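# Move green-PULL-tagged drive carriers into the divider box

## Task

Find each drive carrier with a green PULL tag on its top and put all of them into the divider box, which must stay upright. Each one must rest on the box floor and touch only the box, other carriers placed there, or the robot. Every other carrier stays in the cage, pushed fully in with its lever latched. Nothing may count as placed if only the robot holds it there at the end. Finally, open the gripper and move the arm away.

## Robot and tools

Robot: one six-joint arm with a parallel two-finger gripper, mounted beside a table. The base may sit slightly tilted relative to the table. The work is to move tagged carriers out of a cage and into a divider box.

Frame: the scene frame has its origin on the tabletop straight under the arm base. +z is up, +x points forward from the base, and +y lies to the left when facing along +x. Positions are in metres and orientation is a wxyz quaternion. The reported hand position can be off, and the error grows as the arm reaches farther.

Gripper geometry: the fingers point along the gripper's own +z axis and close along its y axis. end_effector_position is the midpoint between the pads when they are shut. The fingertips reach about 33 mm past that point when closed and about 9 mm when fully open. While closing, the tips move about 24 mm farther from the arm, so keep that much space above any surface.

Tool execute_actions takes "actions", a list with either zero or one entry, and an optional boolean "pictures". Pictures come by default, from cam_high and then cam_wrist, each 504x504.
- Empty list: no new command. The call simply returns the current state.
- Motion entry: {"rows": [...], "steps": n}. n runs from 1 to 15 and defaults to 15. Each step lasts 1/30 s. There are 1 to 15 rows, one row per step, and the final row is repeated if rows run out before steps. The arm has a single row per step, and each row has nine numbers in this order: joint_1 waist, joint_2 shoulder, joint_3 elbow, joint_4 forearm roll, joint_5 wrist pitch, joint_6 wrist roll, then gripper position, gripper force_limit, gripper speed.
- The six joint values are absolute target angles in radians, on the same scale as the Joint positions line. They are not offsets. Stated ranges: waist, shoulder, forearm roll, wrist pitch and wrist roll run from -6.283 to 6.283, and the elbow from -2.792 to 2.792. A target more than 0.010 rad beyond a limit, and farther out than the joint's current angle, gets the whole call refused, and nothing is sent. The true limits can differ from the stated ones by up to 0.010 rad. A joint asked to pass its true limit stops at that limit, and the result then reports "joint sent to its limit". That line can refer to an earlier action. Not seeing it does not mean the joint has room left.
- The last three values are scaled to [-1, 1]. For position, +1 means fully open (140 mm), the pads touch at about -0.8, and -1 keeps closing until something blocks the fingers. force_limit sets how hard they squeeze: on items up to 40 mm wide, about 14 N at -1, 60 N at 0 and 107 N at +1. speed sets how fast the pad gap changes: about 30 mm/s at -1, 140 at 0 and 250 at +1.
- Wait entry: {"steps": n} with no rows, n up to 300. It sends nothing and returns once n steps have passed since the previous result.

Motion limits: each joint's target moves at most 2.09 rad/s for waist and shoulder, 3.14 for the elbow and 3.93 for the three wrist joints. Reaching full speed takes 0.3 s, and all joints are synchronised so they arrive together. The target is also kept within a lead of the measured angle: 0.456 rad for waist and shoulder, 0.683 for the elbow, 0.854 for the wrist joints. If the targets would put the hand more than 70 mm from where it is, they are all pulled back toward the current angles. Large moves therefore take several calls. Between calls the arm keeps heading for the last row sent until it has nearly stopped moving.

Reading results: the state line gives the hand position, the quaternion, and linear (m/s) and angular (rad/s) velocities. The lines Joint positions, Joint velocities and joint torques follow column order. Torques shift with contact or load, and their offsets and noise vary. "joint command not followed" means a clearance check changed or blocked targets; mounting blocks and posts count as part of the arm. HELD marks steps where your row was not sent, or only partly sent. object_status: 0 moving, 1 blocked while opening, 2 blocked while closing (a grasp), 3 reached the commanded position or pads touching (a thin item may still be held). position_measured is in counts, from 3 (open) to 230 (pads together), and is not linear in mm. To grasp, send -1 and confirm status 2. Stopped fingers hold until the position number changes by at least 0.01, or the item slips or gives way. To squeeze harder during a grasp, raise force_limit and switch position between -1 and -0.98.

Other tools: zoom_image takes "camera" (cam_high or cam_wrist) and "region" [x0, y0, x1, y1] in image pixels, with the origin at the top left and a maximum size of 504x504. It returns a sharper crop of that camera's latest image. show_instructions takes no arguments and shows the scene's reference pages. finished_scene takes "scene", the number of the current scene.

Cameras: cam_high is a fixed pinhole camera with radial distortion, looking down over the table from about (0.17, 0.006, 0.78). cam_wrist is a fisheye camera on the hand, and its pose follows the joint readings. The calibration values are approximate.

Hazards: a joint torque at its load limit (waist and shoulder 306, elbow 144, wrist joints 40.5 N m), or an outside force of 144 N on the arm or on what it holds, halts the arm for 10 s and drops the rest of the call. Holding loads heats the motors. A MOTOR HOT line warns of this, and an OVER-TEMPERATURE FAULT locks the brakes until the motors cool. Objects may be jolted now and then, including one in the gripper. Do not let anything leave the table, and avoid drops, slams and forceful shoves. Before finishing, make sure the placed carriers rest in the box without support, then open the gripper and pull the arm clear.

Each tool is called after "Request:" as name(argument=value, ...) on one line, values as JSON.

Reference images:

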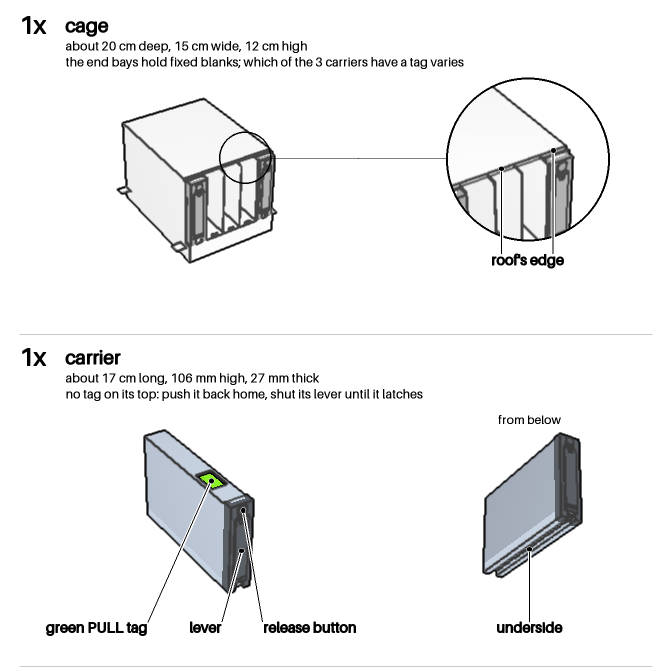

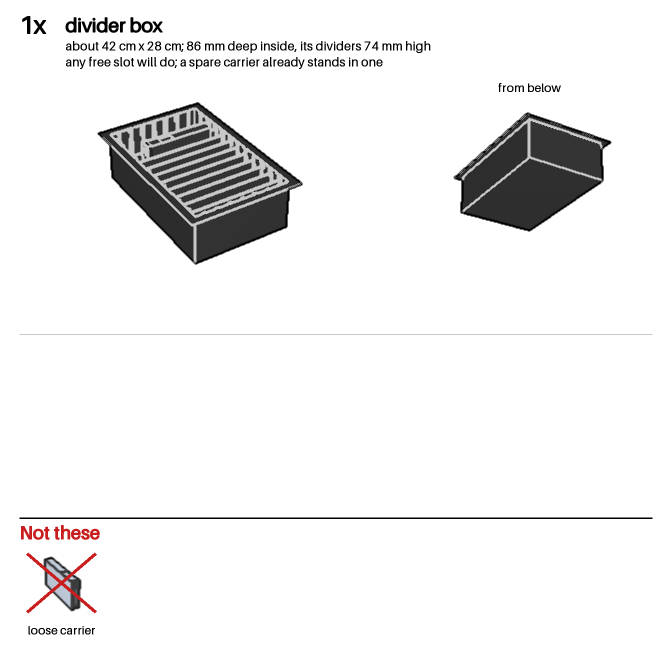

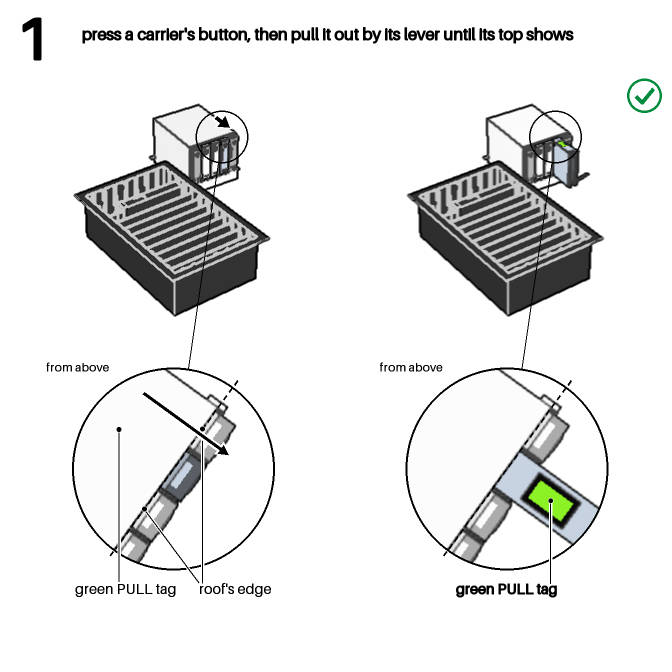

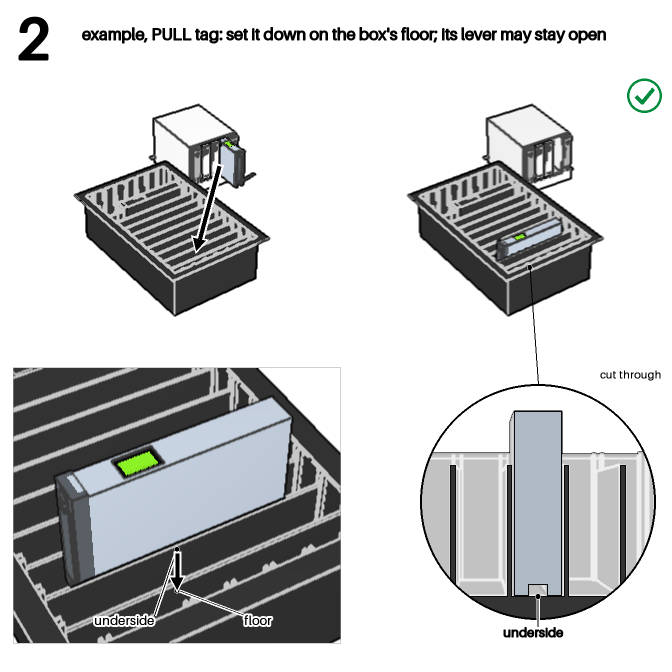

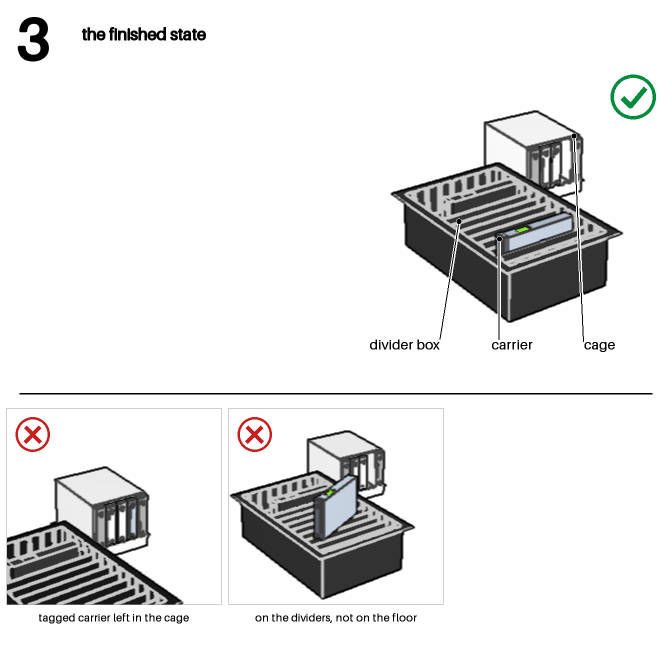

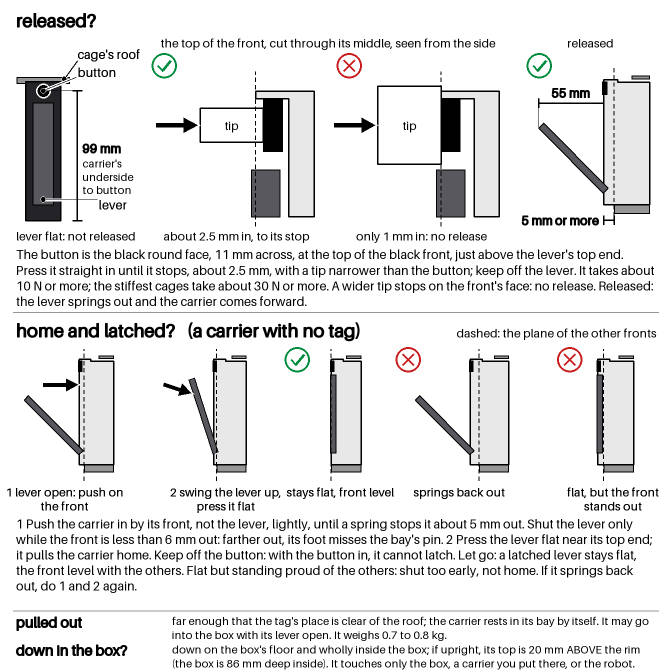

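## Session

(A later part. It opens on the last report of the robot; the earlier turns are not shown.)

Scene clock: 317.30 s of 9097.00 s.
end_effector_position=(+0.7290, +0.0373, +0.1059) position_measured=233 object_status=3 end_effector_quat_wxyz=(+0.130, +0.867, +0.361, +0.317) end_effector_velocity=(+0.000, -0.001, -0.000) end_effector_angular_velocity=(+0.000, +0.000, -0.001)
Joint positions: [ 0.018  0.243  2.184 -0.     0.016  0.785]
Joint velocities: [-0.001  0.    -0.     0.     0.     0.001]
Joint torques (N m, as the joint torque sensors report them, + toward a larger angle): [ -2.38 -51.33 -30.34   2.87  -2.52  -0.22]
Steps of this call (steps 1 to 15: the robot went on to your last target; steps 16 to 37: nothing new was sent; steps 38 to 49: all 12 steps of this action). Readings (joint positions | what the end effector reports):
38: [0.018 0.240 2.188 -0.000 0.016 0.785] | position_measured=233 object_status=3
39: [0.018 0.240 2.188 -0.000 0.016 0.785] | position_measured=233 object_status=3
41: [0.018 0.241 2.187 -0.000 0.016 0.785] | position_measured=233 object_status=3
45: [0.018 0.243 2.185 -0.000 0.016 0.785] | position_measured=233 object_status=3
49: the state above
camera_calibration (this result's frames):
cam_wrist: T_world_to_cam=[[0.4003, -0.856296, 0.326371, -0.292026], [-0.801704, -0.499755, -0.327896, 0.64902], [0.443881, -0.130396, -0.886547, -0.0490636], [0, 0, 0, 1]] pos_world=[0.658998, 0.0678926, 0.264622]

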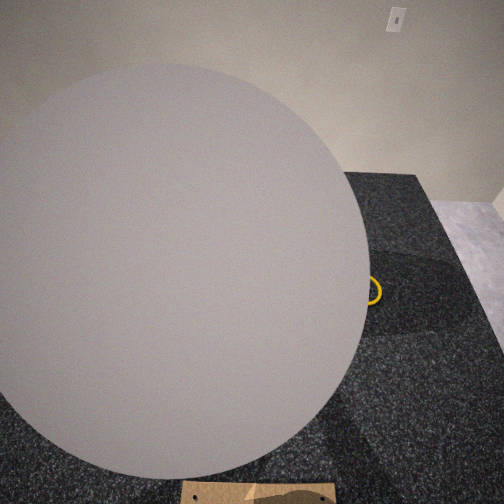

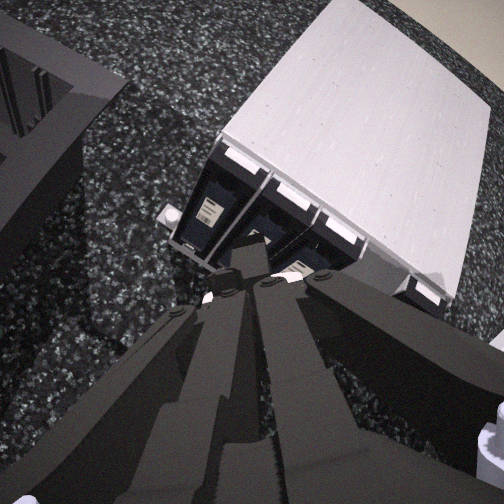

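Request:
execute_actions(actions=[{"rows": [[0.018,0.2433,2.1837,0,0.0165,0.785,-1,0,0],[0.018,0.2436,2.1833,0,0.0166,0.785,-1,0,0],[0.018,0.2439,2.1829,0,0.0167,0.785,-1,0,0],[0.018,0.2442,2.1825,0,0.0168,0.785,-1,0,0],[0.018,0.2445,2.1821,0,0.0169,0.785,-1,0,0]], "steps": 10}], pictures=false)

Scene clock: 318.90 s of 9097.00 s.
end_effector_position=(+0.7300, +0.0373, +0.1058) position_measured=233 object_status=3 end_effector_quat_wxyz=(+0.130, +0.867, +0.361, +0.317) end_effector_velocity=(+0.001, +0.000, +0.000) end_effector_angular_velocity=(+0.000, -0.001, -0.000)
Joint positions: [ 0.018  0.244  2.182 -0.     0.017  0.785]
Joint velocities: [ 0.     0.001 -0.002  0.001  0.    -0.   ]
Joint torques (N m, as the joint torque sensors report them, + toward a larger angle): [ -2.57 -47.42 -37.8    2.84  -5.36   0.03]
Steps of this call (steps 1 to 15: the robot went on to your last target; steps 16 to 38: nothing new was sent; steps 39 to 48: all 10 steps of this action). Readings (joint positions | what the end effector reports):
39: [0.018 0.243 2.184 -0.000 0.016 0.785] | position_measured=233 object_status=3
40: [0.018 0.243 2.184 -0.000 0.016 0.785] | position_measured=233 object_status=3
42: [0.018 0.244 2.183 -0.000 0.017 0.785] | position_measured=233 object_status=3
46: [0.018 0.244 2.182 -0.000 0.017 0.785] | position_measured=233 object_status=3
48: the state above

Request:
execute_actions(actions=[{"rows": [[0.018,0.2447,2.1818,0,0.017,0.785,-1,0,0],[0.018,0.2449,2.1816,0,0.017,0.785,-1,0,0],[0.018,0.2451,2.1813,0,0.0171,0.785,-1,0,0]], "steps": 8}], pictures=false)

Request:
execute_actions(actions=[{"rows": [[0.018,0.243,2.184,0,0.0165,0.785,-1,0,0],[0.018,0.240,2.188,0,0.0155,0.785,-1,0,0],[0.018,0.236,2.1932,0,0.0143,0.785,-1,0,0],[0.018,0.2307,2.2003,0,0.0126,0.785,-1,0,0],[0.018,0.225,2.2077,0,0.0108,0.785,-1,0,0]], "steps": 12}])

Scene clock: 320.73 s of 9097.00 s.
end_effector_position=(+0.7306, +0.0373, +0.1059) position_measured=233 object_status=3 end_effector_quat_wxyz=(+0.130, +0.867, +0.361, +0.317) end_effector_velocity=(+0.001, -0.001, +0.001) end_effector_angular_velocity=(-0.000, -0.000, -0.001)
Joint positions: [ 0.018  0.245  2.181 -0.     0.017  0.785]
Joint velocities: [-0.001  0.001 -0.002 -0.     0.001 -0.   ]
Joint torques (N m, as the joint torque sensors report them, + toward a larger angle): [ -2.35 -48.61 -38.7    3.    -6.    -0.08]
Steps of this call (steps 1 to 15: the robot went on to your last target; steps 16 to 47: nothing new was sent; steps 48 to 55: all 8 steps of this action). Readings (joint positions | what the end effector reports):
48: [0.018 0.245 2.182 -0.000 0.017 0.785] | position_measured=233 object_status=3
49: [0.018 0.245 2.182 -0.000 0.017 0.785] | position_measured=233 object_status=3
51: [0.018 0.245 2.182 -0.000 0.017 0.785] | position_measured=233 object_status=3
55: the state above

Scene clock: 321.13 s of 9097.00 s.
end_effector_position=(+0.7160, +0.0372, +0.1065) position_measured=233 object_status=3 end_effector_quat_wxyz=(+0.130, +0.867, +0.361, +0.317) end_effector_velocity=(-0.002, -0.000, -0.000) end_effector_angular_velocity=(-0.001, +0.001, +0.000)
Joint positions: [ 0.018  0.225  2.207 -0.     0.011  0.785]
Joint velocities: [-0.    -0.002  0.003 -0.001 -0.001 -0.   ]
Joint torques (N m, as the joint torque sensors report them, + toward a larger angle): [ -1.67 -50.4  -29.32   2.87  -1.58  -0.12]
Steps of this call (steps 1 to 12: all 12 steps of this action). Readings (joint positions | what the end effector reports):
1: [0.018 0.245 2.181 -0.000 0.017 0.785] | position_measured=233 object_status=3
2: [0.018 0.245 2.182 -0.000 0.017 0.785] | position_measured=233 object_status=3
4: [0.018 0.241 2.187 -0.000 0.015 0.785] | position_measured=233 object_status=3
8: [0.018 0.227 2.206 -0.000 0.011 0.785] | position_measured=233 object_status=3
12: the state above
camera_calibration (this result's frames):
cam_wrist: T_world_to_cam=[[0.400246, -0.856304, 0.326415, -0.287027], [-0.801677, -0.499739, -0.327986, 0.638729], [0.443978, -0.130404, -0.886498, -0.0428539], [0, 0, 0, 1]] pos_world=[0.645962, 0.0678271, 0.265194]

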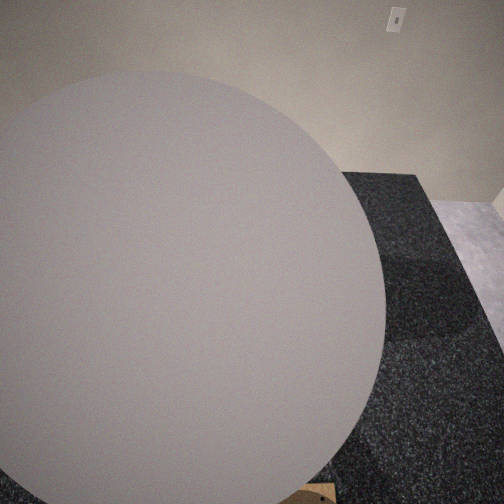

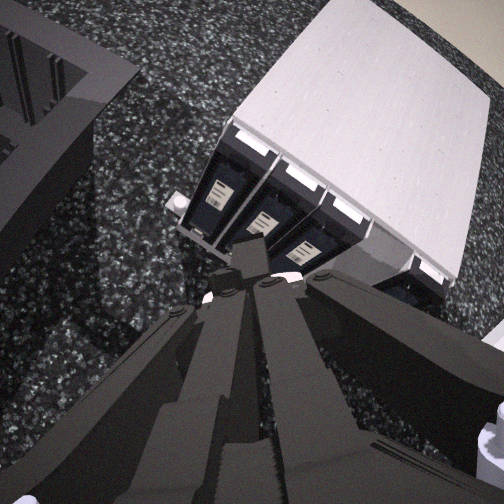

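Request:
execute_actions(actions=[{"rows": [[0.014,0.222,2.206,0,0.0155,0.785,-1,0,0],[0.008,0.217,2.203,0,0.0235,0.785,-1,0,0],[0.0,0.211,2.199,0,0.0335,0.785,-1,0,0],[-0.008,0.205,2.1955,0,0.043,0.785,-1,0,0],[-0.015,0.199,2.192,0,0.0525,0.785,-1,0,0],[-0.0204,0.195,2.1895,0,0.0593,0.785,-1,0,0],[-0.0204,0.195,2.1895,0,0.0593,0.785,-1,0,0],[-0.0204,0.195,2.1895,0,0.0593,0.785,-1,0,0],[-0.0204,0.197,2.1869,0,0.0599,0.785,-1,0,0],[-0.0204,0.199,2.1843,0,0.0605,0.785,-1,0,0],[-0.0204,0.201,2.1817,0,0.0611,0.785,-1,0,0]], "steps": 15}])

Request:
zoom_image(camera="cam_wrist", region=[210, 160, 330, 280])

Scene clock: 323.40 s of 9097.00 s.
end_effector_position=(+0.7226, +0.0095, +0.1283) position_measured=233 object_status=3 end_effector_quat_wxyz=(+0.136, +0.874, +0.345, +0.314) end_effector_velocity=(+0.005, -0.000, +0.000) end_effector_angular_velocity=(-0.001, +0.000, +0.000)
Joint positions: [-0.02   0.201  2.182 -0.     0.061  0.785]
Joint velocities: [-0.     0.006 -0.008 -0.     0.002 -0.001]
Joint torques (N m, as the joint torque sensors report them, + toward a larger angle): [ -1.14 -50.32 -27.47   2.98  -1.48   0.06]
Steps of this call (steps 1 to 15: the robot went on to your last target; steps 16 to 53: nothing new was sent; steps 54 to 68: all 15 steps of this action). Readings (joint positions | what the end effector reports):
54: [0.018 0.225 2.208 -0.000 0.011 0.785] | position_measured=233 object_status=3
55: [0.017 0.224 2.208 -0.000 0.012 0.785] | position_measured=233 object_status=3
57: [0.009 0.218 2.204 -0.000 0.022 0.785] | position_measured=233 object_status=3
61: [-0.016 0.198 2.192 -0.000 0.053 0.785] | position_measured=233 object_status=3
68: the state above
camera_calibration (this result's frames):
cam_wrist: T_world_to_cam=[[0.367226, -0.871023, 0.326289, -0.296523], [-0.820339, -0.468636, -0.327756, 0.650536], [0.438394, -0.147307, -0.886629, -0.0258517], [0, 0, 0, 1]] pos_world=[0.653884, 0.0427785, 0.287048]

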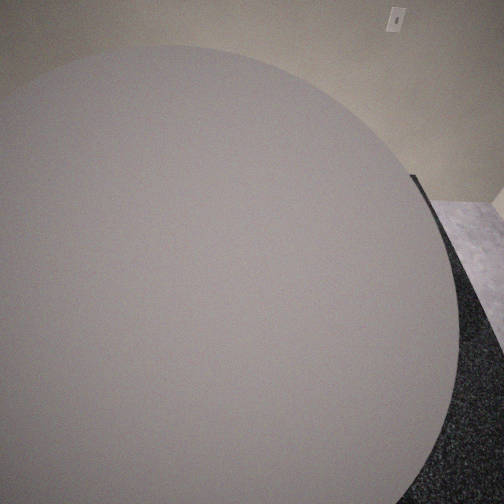

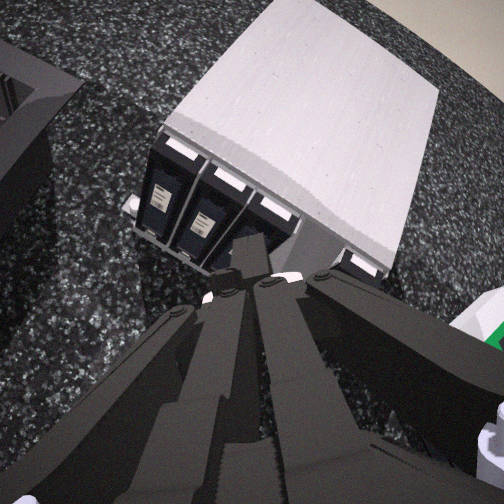

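Region (210, 160, 330, 280) of cam_wrist's 504x504 image, scaled by 4.200, with more detail than that image has.

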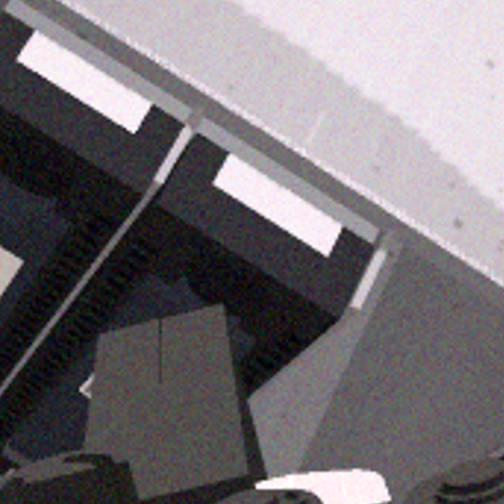

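Looks centered. Advance toward release.

Request:
execute_actions(actions=[{"rows": [[-0.0204,0.202,2.1804,0,0.0614,0.785,-1,0,0],[-0.0204,0.203,2.1791,0,0.0617,0.785,-1,0,0],[-0.0204,0.204,2.1778,0,0.062,0.785,-1,0,0],[-0.0204,0.205,2.1765,0,0.0623,0.785,-1,0,0],[-0.0204,0.2058,2.1754,0,0.0626,0.785,-1,0,0],[-0.0204,0.2066,2.1744,0,0.0628,0.785,-1,0,0],[-0.0204,0.2074,2.1733,0,0.0631,0.785,-1,0,0],[-0.0204,0.2082,2.1723,0,0.0633,0.785,-1,0,0],[-0.0204,0.209,2.1712,0,0.0636,0.785,-1,0,0],[-0.0204,0.2097,2.1703,0,0.0638,0.785,-1,0,0],[-0.0204,0.2104,2.1694,0,0.064,0.785,-1,0,0],[-0.0204,0.211,2.1686,0,0.0642,0.785,-1,0,0]], "steps": 15}], pictures=false)

Scene clock: 326.23 s of 9097.00 s.
end_effector_position=(+0.7299, +0.0092, +0.1281) position_measured=233 object_status=3 end_effector_quat_wxyz=(+0.136, +0.874, +0.345, +0.314) end_effector_velocity=(+0.003, +0.001, +0.000) end_effector_angular_velocity=(+0.001, +0.000, +0.001)
Joint positions: [-0.02   0.211  2.169 -0.     0.064  0.785]
Joint velocities: [ 0.002  0.004 -0.005  0.     0.001  0.001]
Joint torques (N m, as the joint torque sensors report them, + toward a larger angle): [ -0.36 -44.64 -38.88   3.08  -4.74  -0.1 ]
Steps of this call (steps 1 to 15: the robot went on to your last target; steps 16 to 70: nothing new was sent; steps 71 to 85: all 15 steps of this action). Readings (joint positions | what the end effector reports):
71: [-0.020 0.201 2.182 -0.000 0.061 0.785] | position_measured=233 object_status=3
72: [-0.020 0.201 2.181 -0.000 0.061 0.785] | position_measured=233 object_status=3
74: [-0.020 0.203 2.179 -0.000 0.062 0.785] | position_measured=233 object_status=3
78: [-0.020 0.206 2.175 -0.000 0.063 0.785] | position_measured=233 object_status=3
85: the state above

Request:
execute_actions(actions=[{"rows": [[-0.0204,0.2114,2.1681,0,0.0643,0.785,-1,0,0],[-0.0204,0.2118,2.1676,0,0.0644,0.785,-1,0,0],[-0.0204,0.2122,2.167,0,0.0646,0.785,-1,0,0],[-0.0204,0.2126,2.1665,0,0.0647,0.785,-1,0,0],[-0.0204,0.213,2.166,0,0.0648,0.785,-1,0,0]], "steps": 10}])

Scene clock: 328.10 s of 9097.00 s.
end_effector_position=(+0.7315, +0.0092, +0.1281) position_measured=233 object_status=3 end_effector_quat_wxyz=(+0.136, +0.874, +0.345, +0.314) end_effector_velocity=(+0.001, -0.000, +0.000) end_effector_angular_velocity=(+0.001, -0.001, -0.001)
Joint positions: [-0.02   0.213  2.166 -0.     0.065  0.785]
Joint velocities: [-0.     0.001 -0.001  0.     0.     0.001]
Joint torques (N m, as the joint torque sensors report them, + toward a larger angle): [ -2.09 -43.36 -41.92   3.03  -7.18  -0.02]
Steps of this call (steps 1 to 15: the robot went on to your last target; steps 16 to 46: nothing new was sent; steps 47 to 56: all 10 steps of this action). Readings (joint positions | what the end effector reports):
47: [-0.020 0.211 2.169 -0.000 0.064 0.785] | position_measured=233 object_status=3
48: [-0.020 0.211 2.168 -0.000 0.064 0.785] | position_measured=233 object_status=3
50: [-0.020 0.212 2.168 -0.000 0.064 0.785] | position_measured=233 object_status=3
54: [-0.020 0.213 2.166 -0.000 0.065 0.785] | position_measured=233 object_status=3
56: the state above
camera_calibration (this result's frames):
cam_wrist: T_world_to_cam=[[0.36725, -0.871043, 0.326208, -0.300027], [-0.820429, -0.468594, -0.327592, 0.657657], [0.438206, -0.147323, -0.88672, -0.0298599], [0, 0, 0, 1]] pos_world=[0.66283, 0.0424389, 0.286837]

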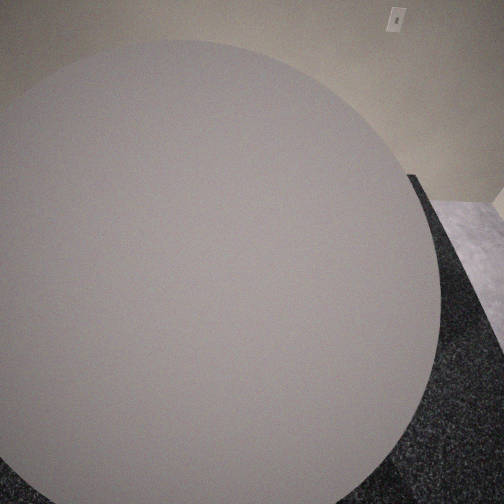

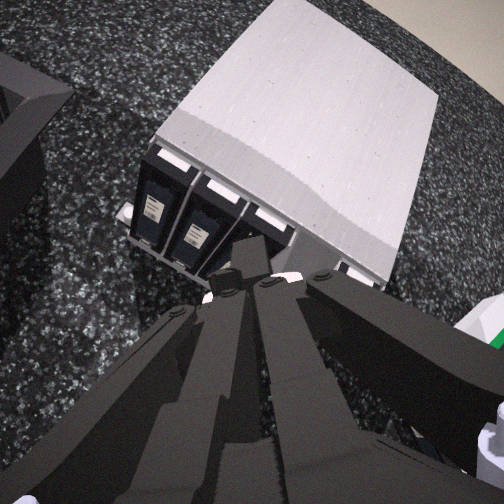

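Request:
execute_actions(actions=[{"rows": [[-0.0204,0.2133,2.1656,0,0.0649,0.785,-1,0,0],[-0.0204,0.2136,2.1652,0,0.065,0.785,-1,0,0],[-0.0204,0.2138,2.165,0,0.065,0.785,-1,0,0]], "steps": 7}], pictures=false)

Request:
execute_actions(actions=[{"rows": [[-0.0204,0.212,2.1673,0,0.0645,0.785,-1,0,0],[-0.0204,0.21,2.1699,0,0.0639,0.785,-1,0,0],[-0.0204,0.207,2.173,0,0.0638,0.785,-1,0,0],[-0.0204,0.203,2.176,0,0.0648,0.785,-1,0,0],[-0.0204,0.198,2.179,0,0.0668,0.785,-1,0,0],[-0.0204,0.192,2.182,0,0.0698,0.785,-1,0,0],[-0.0204,0.186,2.185,0,0.0728,0.785,-1,0,0],[-0.0204,0.18,2.187,0,0.0768,0.785,-1,0,0],[-0.0204,0.1762,2.1874,0,0.0799,0.785,-1,0,0]], "steps": 14}])

Scene clock: 331.10 s of 9097.00 s.
end_effector_position=(+0.7321, +0.0091, +0.1281) position_measured=233 object_status=3 end_effector_quat_wxyz=(+0.136, +0.874, +0.345, +0.314) end_effector_velocity=(-0.000, -0.000, -0.001) end_effector_angular_velocity=(-0.000, +0.002, -0.000)
Joint positions: [-0.02   0.214  2.165 -0.     0.065  0.785]
Joint velocities: [-0.     0.001 -0.    -0.     0.001 -0.   ]
Joint torques (N m, as the joint torque sensors report them, + toward a larger angle): [ -2.45 -35.36 -47.81   3.04  -9.62   0.06]
Steps of this call (steps 1 to 15: the robot went on to your last target; steps 16 to 83: nothing new was sent; steps 84 to 90: all 7 steps of this action). Readings (joint positions | what the end effector reports):
84: [-0.020 0.213 2.166 0.000 0.065 0.785] | position_measured=233 object_status=3
85: [-0.020 0.213 2.166 0.000 0.065 0.785] | position_measured=233 object_status=3
87: [-0.020 0.214 2.165 0.000 0.065 0.785] | position_measured=233 object_status=3
90: the state above

Scene clock: 331.57 s of 9097.00 s.
end_effector_position=(+0.7157, +0.0097, +0.1386) position_measured=233 object_status=3 end_effector_quat_wxyz=(+0.136, +0.874, +0.344, +0.314) end_effector_velocity=(-0.004, +0.001, +0.000) end_effector_angular_velocity=(+0.001, +0.004, +0.001)
Joint positions: [-0.02   0.177  2.187  0.     0.08   0.785]
Joint velocities: [ 0.001 -0.005  0.004 -0.     0.005  0.001]
Joint torques (N m, as the joint torque sensors report them, + toward a larger angle): [  0.17 -46.01 -29.32   3.08  -1.7    0.11]
Steps of this call (steps 1 to 14: all 14 steps of this action). Readings (joint positions | what the end effector reports):
1: [-0.020 0.214 2.165 -0.000 0.065 0.785] | position_measured=233 object_status=3
2: [-0.020 0.213 2.165 0.000 0.065 0.785] | position_measured=233 object_status=3
4: [-0.020 0.210 2.169 0.000 0.064 0.785] | position_measured=233 object_status=3
8: [-0.020 0.194 2.180 0.000 0.069 0.785] | position_measured=233 object_status=3
14: the state above
camera_calibration (this result's frames):
cam_wrist: T_world_to_cam=[[0.367066, -0.871052, 0.32639, -0.297054], [-0.820274, -0.468575, -0.328007, 0.648284], [0.438649, -0.147329, -0.886499, -0.0139291], [0, 0, 0, 1]] pos_world=[0.646919, 0.0429681, 0.297249]

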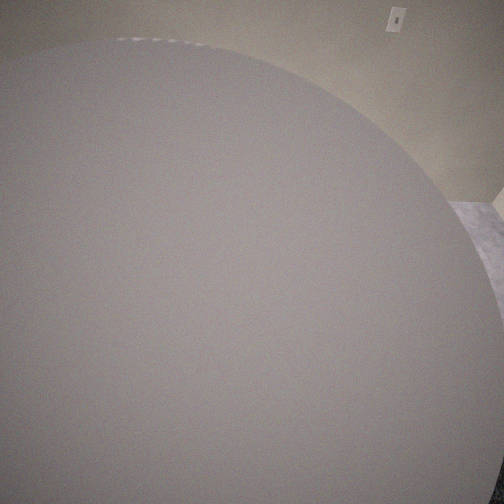

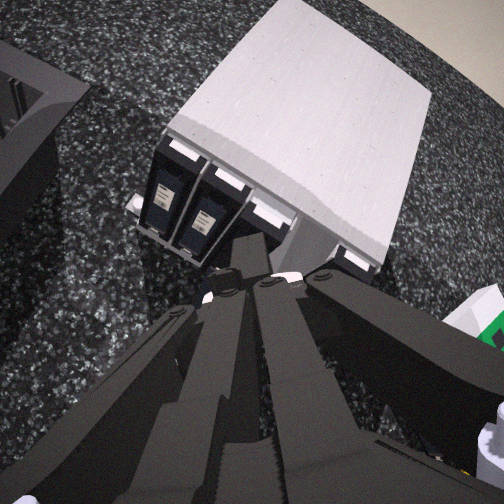

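Request:
execute_actions(actions=[{"rows": [[-0.0204,0.1032,2.1777,0,0.1627,0.785,-1,0,0]], "steps": 9}], pictures=false)

Request:
execute_actions(actions=[{"rows": [[-0.012,0.347,1.695,0,1.0995,1.62,-0.38,0,0]], "steps": 15}], pictures=false)

Request:
execute_actions(actions=[{"rows": [[-0.012,0.347,1.695,0,1.0995,1.62,-0.38,0,0],[-0.012,0.347,1.695,0,1.0995,1.62,-0.38,0,0],[-0.012,0.347,1.695,0,1.0995,1.62,-0.38,0,0],[-0.012,0.36,1.7076,0,1.074,1.62,-0.38,0,0],[-0.012,0.375,1.722,0,1.0446,1.62,-0.38,0,0],[-0.012,0.3897,1.7363,0,1.0155,1.62,-0.38,0,0]], "steps": 15}])

Scene clock: 335.77 s of 9097.00 s.
end_effector_position=(+0.7021, +0.0101, +0.1784) position_measured=233 object_status=3 end_effector_quat_wxyz=(+0.136, +0.874, +0.345, +0.314) end_effector_velocity=(-0.001, -0.001, -0.001) end_effector_angular_velocity=(-0.000, +0.007, -0.000)
Joint positions: [-0.02   0.103  2.178 -0.     0.162  0.785]
Joint velocities: [-0.001  0.    -0.001 -0.001  0.008  0.   ]
Joint torques (N m, as the joint torque sensors report them, + toward a larger angle): [ -2.16 -41.11 -34.12   3.2   -2.1    0.  ]
Steps of this call (steps 1 to 15: the robot went on to your last target; steps 16 to 90: nothing new was sent; then 0.90 s passed at rest; steps 91 to 99: all 9 steps of this action). Readings (joint positions | what the end effector reports):
91: [-0.020 0.176 2.187 -0.000 0.080 0.785] | position_measured=233 object_status=3
92: [-0.020 0.173 2.187 -0.000 0.084 0.785] | position_measured=233 object_status=3
94: [-0.020 0.144 2.184 -0.000 0.118 0.785] | position_measured=233 object_status=3
98: [-0.020 0.103 2.178 -0.000 0.162 0.785] | position_measured=233 object_status=3
99: the state above

Scene clock: 336.27 s of 9097.00 s.
end_effector_position=(+0.7120, +0.0155, +0.1755) position_measured=177 object_status=3 end_effector_quat_wxyz=(-0.001, +1.000, -0.023, +0.014) end_effector_velocity=(-0.051, +0.008, +0.058) end_effector_angular_velocity=(+0.040, +0.708, -0.748)
Joint positions: [-0.012  0.339  1.711  0.     1.063  1.591]
Joint velocities: [ 0.009  0.217 -0.438  0.001  0.928  0.758]
Joint torques (N m, as the joint torque sensors report them, + toward a larger angle): [  3.08 -80.6  -27.28   2.94   0.88  -0.44]
Steps of this call (steps 1 to 15: all 15 steps of this action). Readings (joint positions | what the end effector reports):
1: [-0.020 0.103 2.178 -0.000 0.163 0.785] | position_measured=233 object_status=0
2: [-0.020 0.105 2.174 -0.000 0.170 0.792] | position_measured=233 object_status=0
4: [-0.020 0.122 2.143 -0.000 0.226 0.847] | position_measured=215 object_status=0
8: [-0.017 0.203 1.983 -0.000 0.511 1.121] | position_measured=185 object_status=0
15: the state above

Scene clock: 336.77 s of 9097.00 s.
end_effector_position=(+0.7113, +0.0159, +0.1277) position_measured=177 object_status=3 end_effector_quat_wxyz=(-0.001, +0.999, -0.038, +0.000) end_effector_velocity=(-0.001, -0.000, -0.002) end_effector_angular_velocity=(-0.001, +0.001, -0.001)
Joint positions: [-0.012  0.39   1.736  0.     1.016  1.62 ]
Joint velocities: [-0.     0.001  0.002 -0.001 -0.002  0.001]
Joint torques (N m, as the joint torque sensors report them, + toward a larger angle): [ -1.47 -70.45 -34.98   3.44  -0.06   0.  ]
Steps of this call (steps 1 to 15: all 15 steps of this action). Readings (joint positions | what the end effector reports):
1: [-0.012 0.345 1.700 0.000 1.088 1.611] | position_measured=177 object_status=3
2: [-0.012 0.347 1.696 0.000 1.097 1.618] | position_measured=177 object_status=3
4: [-0.012 0.347 1.695 0.000 1.099 1.620] | position_measured=177 object_status=3
8: [-0.012 0.377 1.724 0.000 1.040 1.620] | position_measured=177 object_status=3
15: the state above
camera_calibration (this result's frames):
cam_wrist: T_world_to_cam=[[-0.314823, -0.949132, -0.0059829, 0.242252], [-0.915405, 0.301958, 0.266186, 0.623588], [-0.250839, 0.0892783, -0.963903, 0.475821], [0, 0, 0, 1]] pos_world=[0.766457, -0.000848808, 0.294104]

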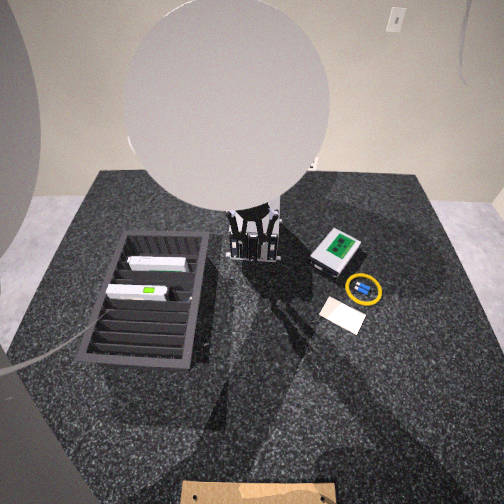

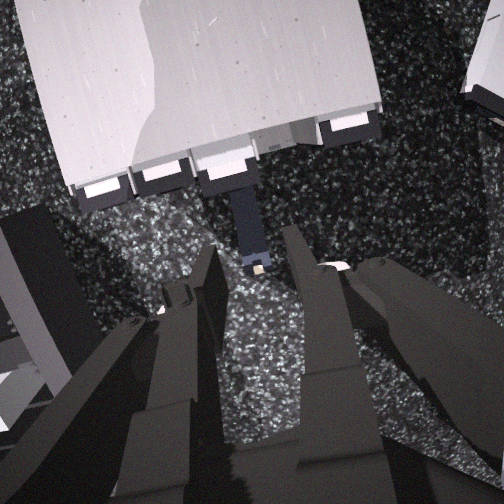

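Centered. Descend and grip.

Request:
execute_actions(actions=[{"rows": [[-0.012,0.397,1.7427,0,1.0019,1.62,-0.38,0,0],[-0.012,0.405,1.7495,0,0.9871,1.62,-0.38,0,0],[-0.012,0.413,1.7564,0,0.9722,1.62,-0.38,0,0],[-0.012,0.421,1.7632,0,0.9574,1.62,-0.38,0,0],[-0.012,0.429,1.77,0,0.9426,1.62,-0.38,0,0],[-0.012,0.4345,1.7748,0,0.9322,1.62,-0.38,0,0],[-0.012,0.4345,1.7748,0,0.9322,1.62,-0.38,0,0],[-0.012,0.4345,1.7748,0,0.9322,1.62,-0.38,0,0],[-0.012,0.4345,1.7748,0,0.9322,1.62,-0.38,0,0],[-0.012,0.4345,1.7748,0,0.9322,1.62,-0.38,0,0],[-0.012,0.4345,1.7748,0,0.9322,1.62,-1,0,-0.3]], "steps": 15}], pictures=false)

Request:
execute_actions(actions=[{"steps": 10}], pictures=false)

Scene clock: 339.73 s of 9097.00 s.
end_effector_position=(+0.7106, +0.0159, +0.0779) position_measured=196 object_status=0 end_effector_quat_wxyz=(-0.001, +0.999, -0.038, +0.000) end_effector_velocity=(-0.001, -0.000, -0.001) end_effector_angular_velocity=(-0.000, +0.001, -0.000)
Joint positions: [-0.012  0.434  1.775 -0.     0.932  1.62 ]
Joint velocities: [-0.     0.001  0.001 -0.    -0.001  0.   ]
Joint torques (N m, as the joint torque sensors report them, + toward a larger angle): [ -1.71 -73.9  -31.8    3.61   0.56  -0.08]
Steps of this call (steps 1 to 15: the robot went on to your last target; steps 16 to 74: nothing new was sent; steps 75 to 89: all 15 steps of this action). Readings (joint positions | what the end effector reports):
75: [-0.012 0.390 1.736 -0.000 1.015 1.620] | position_measured=177 object_status=3
76: [-0.012 0.392 1.738 -0.000 1.011 1.620] | position_measured=177 object_status=3
78: [-0.012 0.402 1.747 -0.000 0.992 1.620] | position_measured=177 object_status=3
82: [-0.012 0.430 1.771 -0.000 0.942 1.620] | position_measured=177 object_status=3
89: the state above

Scene clock: 340.07 s of 9097.00 s.
end_effector_position=(+0.7106, +0.0159, +0.0779) position_measured=210 object_status=2 end_effector_quat_wxyz=(-0.001, +0.999, -0.038, +0.000) end_effector_velocity=(+0.000, -0.001, -0.000) end_effector_angular_velocity=(-0.000, -0.000, -0.001)
Joint positions: [-0.012  0.434  1.775 -0.     0.932  1.62 ]
Joint velocities: [-0.001  0.    -0.    -0.    -0.    -0.   ]
Joint torques (N m, as the joint torque sensors report them, + toward a larger angle): [ -1.68 -67.1  -30.82   3.53  -1.17   0.16]
Steps of this call (steps 1 to 10: the robot went on to your last target). Readings (joint positions | what the end effector reports):
1: [-0.012 0.434 1.775 -0.000 0.932 1.620] | position_measured=202 object_status=0
2: [-0.012 0.434 1.775 -0.000 0.932 1.620] | position_measured=208 object_status=0
4: [-0.012 0.434 1.775 -0.000 0.932 1.620] | position_measured=210 object_status=0
8: [-0.012 0.434 1.775 -0.000 0.932 1.620] | position_measured=210 object_status=0
10: the state above

Request:
execute_actions(actions=[{"rows": [[-0.0119,0.433,1.7771,0,0.9314,1.62,-1,0,-0.3],[-0.0118,0.4308,1.7805,0,0.9302,1.6202,-1,0,-0.3],[-0.0116,0.4278,1.7852,0,0.9285,1.6204,-1,0,-0.3],[-0.0114,0.4243,1.7906,0,0.9266,1.6206,-1,0,-0.3],[-0.0112,0.4206,1.7964,0,0.9245,1.6208,-1,0,-0.3],[-0.011,0.4169,1.8022,0,0.9224,1.621,-1,0,-0.3],[-0.0108,0.4132,1.8079,0,0.9204,1.6212,-1,0,-0.3],[-0.0106,0.4095,1.8136,0,0.9184,1.6214,-1,0,-0.3],[-0.0104,0.4058,1.8193,0,0.9164,1.6216,-1,0,-0.3],[-0.0102,0.4021,1.825,0,0.9144,1.6218,-1,0,-0.3],[-0.01,0.3984,1.8307,0,0.9124,1.622,-1,0,-0.3],[-0.0098,0.3949,1.836,0,0.9106,1.6222,-1,0,-0.3],[-0.0096,0.3919,1.8406,0,0.909,1.6224,-1,0,-0.3],[-0.0095,0.3897,1.844,0,0.9078,1.6225,-1,0,-0.3],[-0.0094,0.3884,1.846,0,0.9071,1.6226,-1,0,-0.3]], "steps": 15}], pictures=false)

Request:
execute_actions(actions=[{"steps": 4}])

Scene clock: 343.97 s of 9097.00 s.
end_effector_position=(+0.6794, +0.0183, +0.0780) position_measured=210 object_status=2 end_effector_quat_wxyz=(-0.001, +0.999, -0.038, +0.000) end_effector_velocity=(-0.062, +0.006, +0.001) end_effector_angular_velocity=(+0.001, -0.001, +0.001)
Joint positions: [-0.01   0.393  1.839  0.     0.91   1.622]
Joint velocities: [ 0.006 -0.082  0.125  0.001 -0.044  0.004]
Joint torques (N m, as the joint torque sensors report them, + toward a larger angle): [ -4.25 -67.26 -32.96   3.76   0.58   0.17]
Steps of this call (steps 1 to 15: the robot went on to your last target; steps 16 to 90: nothing new was sent; then 0.40 s passed at rest; steps 91 to 105: all 15 steps of this action). Readings (joint positions | what the end effector reports):
91: [-0.012 0.435 1.775 0.000 0.932 1.620] | position_measured=210 object_status=2
92: [-0.012 0.434 1.776 0.000 0.932 1.620] | position_measured=210 object_status=2
94: [-0.012 0.431 1.780 0.000 0.930 1.620] | position_measured=210 object_status=2
98: [-0.011 0.418 1.800 0.000 0.923 1.621] | position_measured=210 object_status=2
105: the state above

Scene clock: 344.10 s of 9097.00 s.
end_effector_position=(+0.6760, +0.0186, +0.0780) position_measured=210 object_status=2 end_effector_quat_wxyz=(-0.001, +0.999, -0.038, +0.000) end_effector_velocity=(-0.004, +0.001, +0.000) end_effector_angular_velocity=(+0.000, -0.001, +0.000)
Joint positions: [-0.009  0.389  1.846  0.     0.907  1.623]
Joint velocities: [ 0.001 -0.006  0.008  0.    -0.004  0.   ]
Joint torques (N m, as the joint torque sensors report them, + toward a larger angle): [ -1.74 -69.36 -31.81   3.67   0.36  -0.04]
Steps of this call (steps 1 to 4: the robot went on to your last target). Readings (joint positions | what the end effector reports):
1: [-0.010 0.391 1.842 0.000 0.909 1.622] | position_measured=210 object_status=2
2: [-0.009 0.390 1.844 0.000 0.908 1.623] | position_measured=210 object_status=2
4: the state above
camera_calibration (this result's frames):
cam_wrist: T_world_to_cam=[[-0.314868, -0.949117, -0.00582749, 0.23338], [-0.915295, 0.302012, 0.266502, 0.603512], [-0.251182, 0.0892469, -0.963817, 0.419095], [0, 0, 0, 1]] pos_world=[0.731145, 0.00183454, 0.244454]

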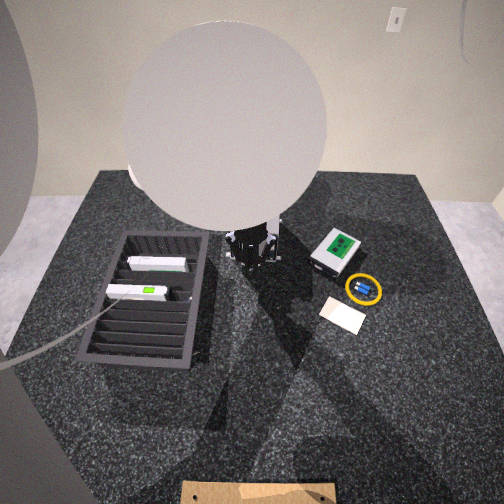

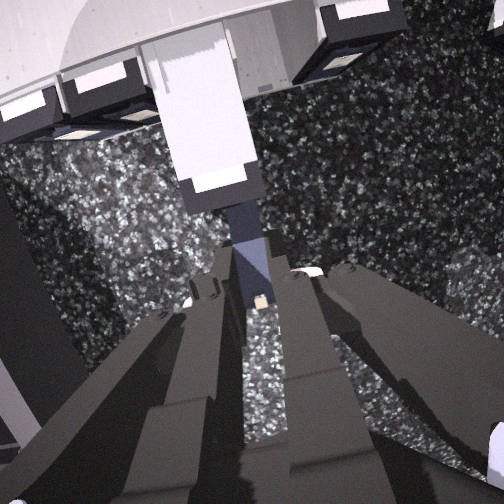

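Request:
execute_actions(actions=[{"rows": [[-0.0095,0.3897,1.844,0,0.9078,1.6225,-1,0,-0.3],[-0.0096,0.3919,1.8406,0,0.909,1.6224,-1,0,-0.3],[-0.0098,0.3949,1.836,0,0.9106,1.6222,-1,0,-0.3],[-0.01,0.3984,1.8307,0,0.9124,1.622,-1,0,-0.3],[-0.0102,0.4021,1.825,0,0.9144,1.6218,-1,0,-0.3],[-0.0104,0.4058,1.8193,0,0.9164,1.6216,-1,0,-0.3],[-0.0106,0.4095,1.8136,0,0.9184,1.6214,-1,0,-0.3],[-0.0108,0.4132,1.8079,0,0.9204,1.6212,-1,0,-0.3],[-0.011,0.4169,1.8022,0,0.9224,1.621,-1,0,-0.3],[-0.0112,0.4206,1.7964,0,0.9245,1.6208,-1,0,-0.3],[-0.0114,0.4243,1.7906,0,0.9266,1.6206,-1,0,-0.3],[-0.0116,0.4278,1.7852,0,0.9285,1.6204,-1,0,-0.3],[-0.0118,0.4308,1.7805,0,0.9302,1.6202,-1,0,-0.3],[-0.0119,0.433,1.7771,0,0.9314,1.62,-1,0,-0.3],[-0.012,0.4345,1.7748,0,0.9322,1.62,-1,0,-0.3]], "steps": 15}], pictures=false)

Request:
execute_actions(actions=[{"rows": [[-0.012,0.4352,1.7737,0,0.9326,1.62,-1,0,-0.3],[-0.0121,0.4359,1.7727,0,0.9329,1.62,-1,0,-0.3],[-0.0121,0.4366,1.7716,0,0.9333,1.62,-1,0,-0.3],[-0.0122,0.4373,1.7705,0,0.9337,1.62,-1,0,-0.3],[-0.0122,0.438,1.7694,0,0.9341,1.62,-1,0,-0.3],[-0.0122,0.4387,1.7683,0,0.9345,1.62,-1,0,-0.3],[-0.0123,0.4394,1.7672,0,0.9349,1.62,-1,0,-0.3],[-0.0123,0.44,1.7663,0,0.9352,1.62,-1,0,-0.3]], "steps": 12}])

Scene clock: 347.63 s of 9097.00 s.
end_effector_position=(+0.7067, +0.0163, +0.0780) position_measured=210 object_status=2 end_effector_quat_wxyz=(-0.001, +0.999, -0.038, +0.000) end_effector_velocity=(+0.061, -0.004, -0.001) end_effector_angular_velocity=(+0.001, +0.002, +0.001)
Joint positions: [-0.012  0.429  1.783 -0.     0.929  1.62 ]
Joint velocities: [-0.004  0.083 -0.127  0.001  0.046 -0.006]
Joint torques (N m, as the joint torque sensors report them, + toward a larger angle): [  0.39 -70.53 -32.7    3.45  -1.36  -0.74]
Steps of this call (steps 1 to 15: the robot went on to your last target; steps 16 to 90: nothing new was sent; then 0.03 s passed at rest; steps 91 to 105: all 15 steps of this action). Readings (joint positions | what the end effector reports):
91: [-0.009 0.388 1.846 0.000 0.907 1.623] | position_measured=210 object_status=2
92: [-0.009 0.389 1.846 -0.000 0.907 1.623] | position_measured=210 object_status=2
94: [-0.009 0.392 1.841 -0.000 0.909 1.623] | position_measured=210 object_status=2
98: [-0.010 0.404 1.821 -0.000 0.916 1.622] | position_measured=210 object_status=2
105: the state above

Scene clock: 348.03 s of 9097.00 s.
end_effector_position=(+0.7144, +0.0156, +0.0778) position_measured=210 object_status=2 end_effector_quat_wxyz=(-0.001, +0.999, -0.038, +0.000) end_effector_velocity=(+0.001, -0.001, -0.001) end_effector_angular_velocity=(-0.000, +0.000, -0.001)
Joint positions: [-0.012  0.44   1.767 -0.     0.935  1.62 ]
Joint velocities: [-0.001  0.003 -0.002 -0.     0.    -0.   ]
Joint torques (N m, as the joint torque sensors report them, + toward a larger angle): [ -2.34 -56.41 -35.35   3.39  -9.27  -0.08]
Steps of this call (steps 1 to 12: all 12 steps of this action). Readings (joint positions | what the end effector reports):
1: [-0.012 0.432 1.779 -0.000 0.931 1.620] | position_measured=210 object_status=2
2: [-0.012 0.433 1.776 -0.000 0.932 1.620] | position_measured=210 object_status=2
4: [-0.012 0.436 1.773 -0.000 0.933 1.620] | position_measured=210 object_status=2
8: [-0.012 0.438 1.769 -0.000 0.935 1.620] | position_measured=210 object_status=2
12: the state above
camera_calibration (this result's frames):
cam_wrist: T_world_to_cam=[[-0.315116, -0.949036, -0.00574459, 0.242842], [-0.915168, 0.302257, 0.26666, 0.639544], [-0.251334, 0.0892863, -0.963773, 0.428887], [0, 0, 0, 1]] pos_world=[0.769608, -0.00113494, 0.244204]

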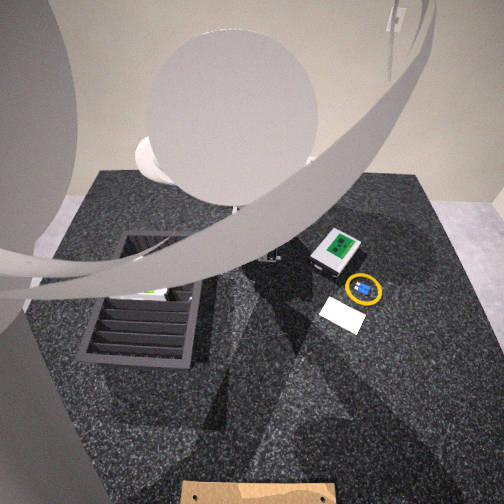

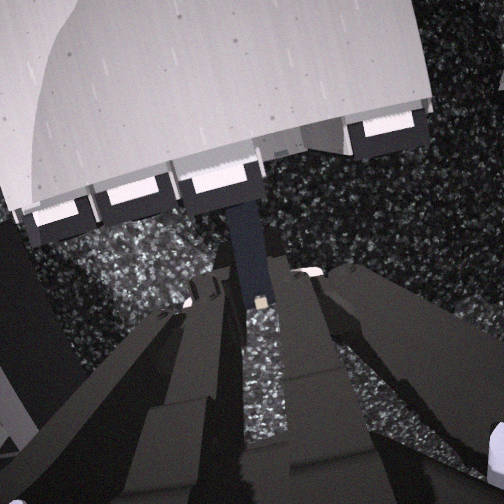

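At the stop. Release and back away.

Request:
execute_actions(actions=[{"rows": [[-0.0123,0.4394,1.7672,0,0.9349,1.62,-0.38,0,-0.3],[-0.0123,0.4394,1.7672,0,0.9349,1.62,-0.38,0,-0.3],[-0.0123,0.4394,1.7672,0,0.9349,1.62,-0.38,0,-0.3],[-0.0123,0.4394,1.7672,0,0.9349,1.62,-0.38,0,-0.3],[-0.0123,0.4394,1.7672,0,0.9349,1.62,-0.38,0,-0.3],[-0.0123,0.4394,1.7672,0,0.9349,1.62,-0.38,0,-0.3],[-0.012,0.42,1.775,0,0.9466,1.62,-0.38,0,-0.3],[-0.012,0.40,1.785,0,0.9566,1.62,-0.38,0,-0.3],[-0.012,0.37,1.80,0,0.9716,1.62,-0.38,0,-0.3],[-0.012,0.33,1.83,0,0.9816,1.62,-0.38,0,-0.3]], "steps": 15}])

Scene clock: 349.93 s of 9097.00 s.
end_effector_position=(+0.6682, +0.0169, +0.1234) position_measured=177 object_status=3 end_effector_quat_wxyz=(-0.001, +0.999, -0.038, +0.000) end_effector_velocity=(-0.073, +0.002, +0.053) end_effector_angular_velocity=(-0.001, +0.002, +0.002)
Joint positions: [-0.012  0.333  1.827  0.     0.98   1.62 ]
Joint velocities: [ 0.001 -0.15   0.1   -0.001  0.051  0.   ]
Joint torques (N m, as the joint torque sensors report them, + toward a larger angle): [ -9.78 -33.41 -31.64   3.75  -0.59  -0.18]
Steps of this call (steps 1 to 15: the robot went on to your last target; steps 16 to 42: nothing new was sent; steps 43 to 57: all 15 steps of this action). Readings (joint positions | what the end effector reports):
43: [-0.012 0.440 1.766 -0.000 0.935 1.620] | position_measured=210 object_status=0
44: [-0.012 0.440 1.766 -0.000 0.935 1.620] | position_measured=210 object_status=0
46: [-0.012 0.440 1.766 0.000 0.934 1.620] | position_measured=197 object_status=0
50: [-0.012 0.437 1.768 0.000 0.937 1.620] | position_measured=177 object_status=0
57: the state above
camera_calibration (this result's frames):
cam_wrist: T_world_to_cam=[[-0.314957, -0.949087, -0.00600781, 0.229705], [-0.915419, 0.3021, 0.265977, 0.584999], [-0.25062, 0.0892708, -0.963961, 0.460711], [0, 0, 0, 1]] pos_world=[0.72333, 0.000153699, 0.289891]

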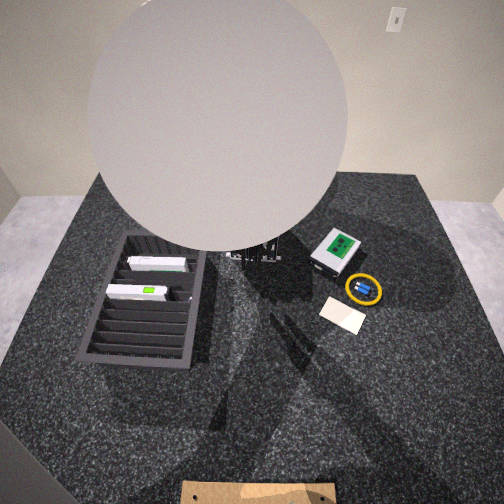

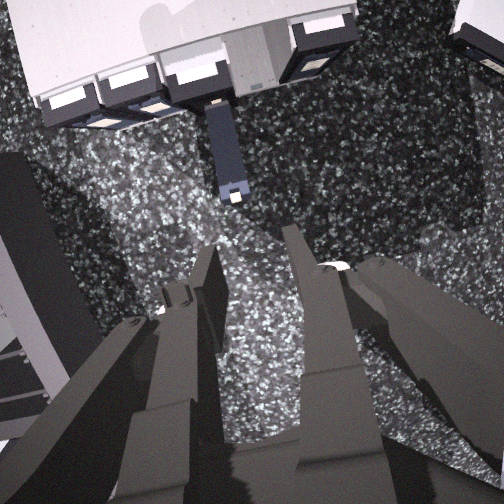

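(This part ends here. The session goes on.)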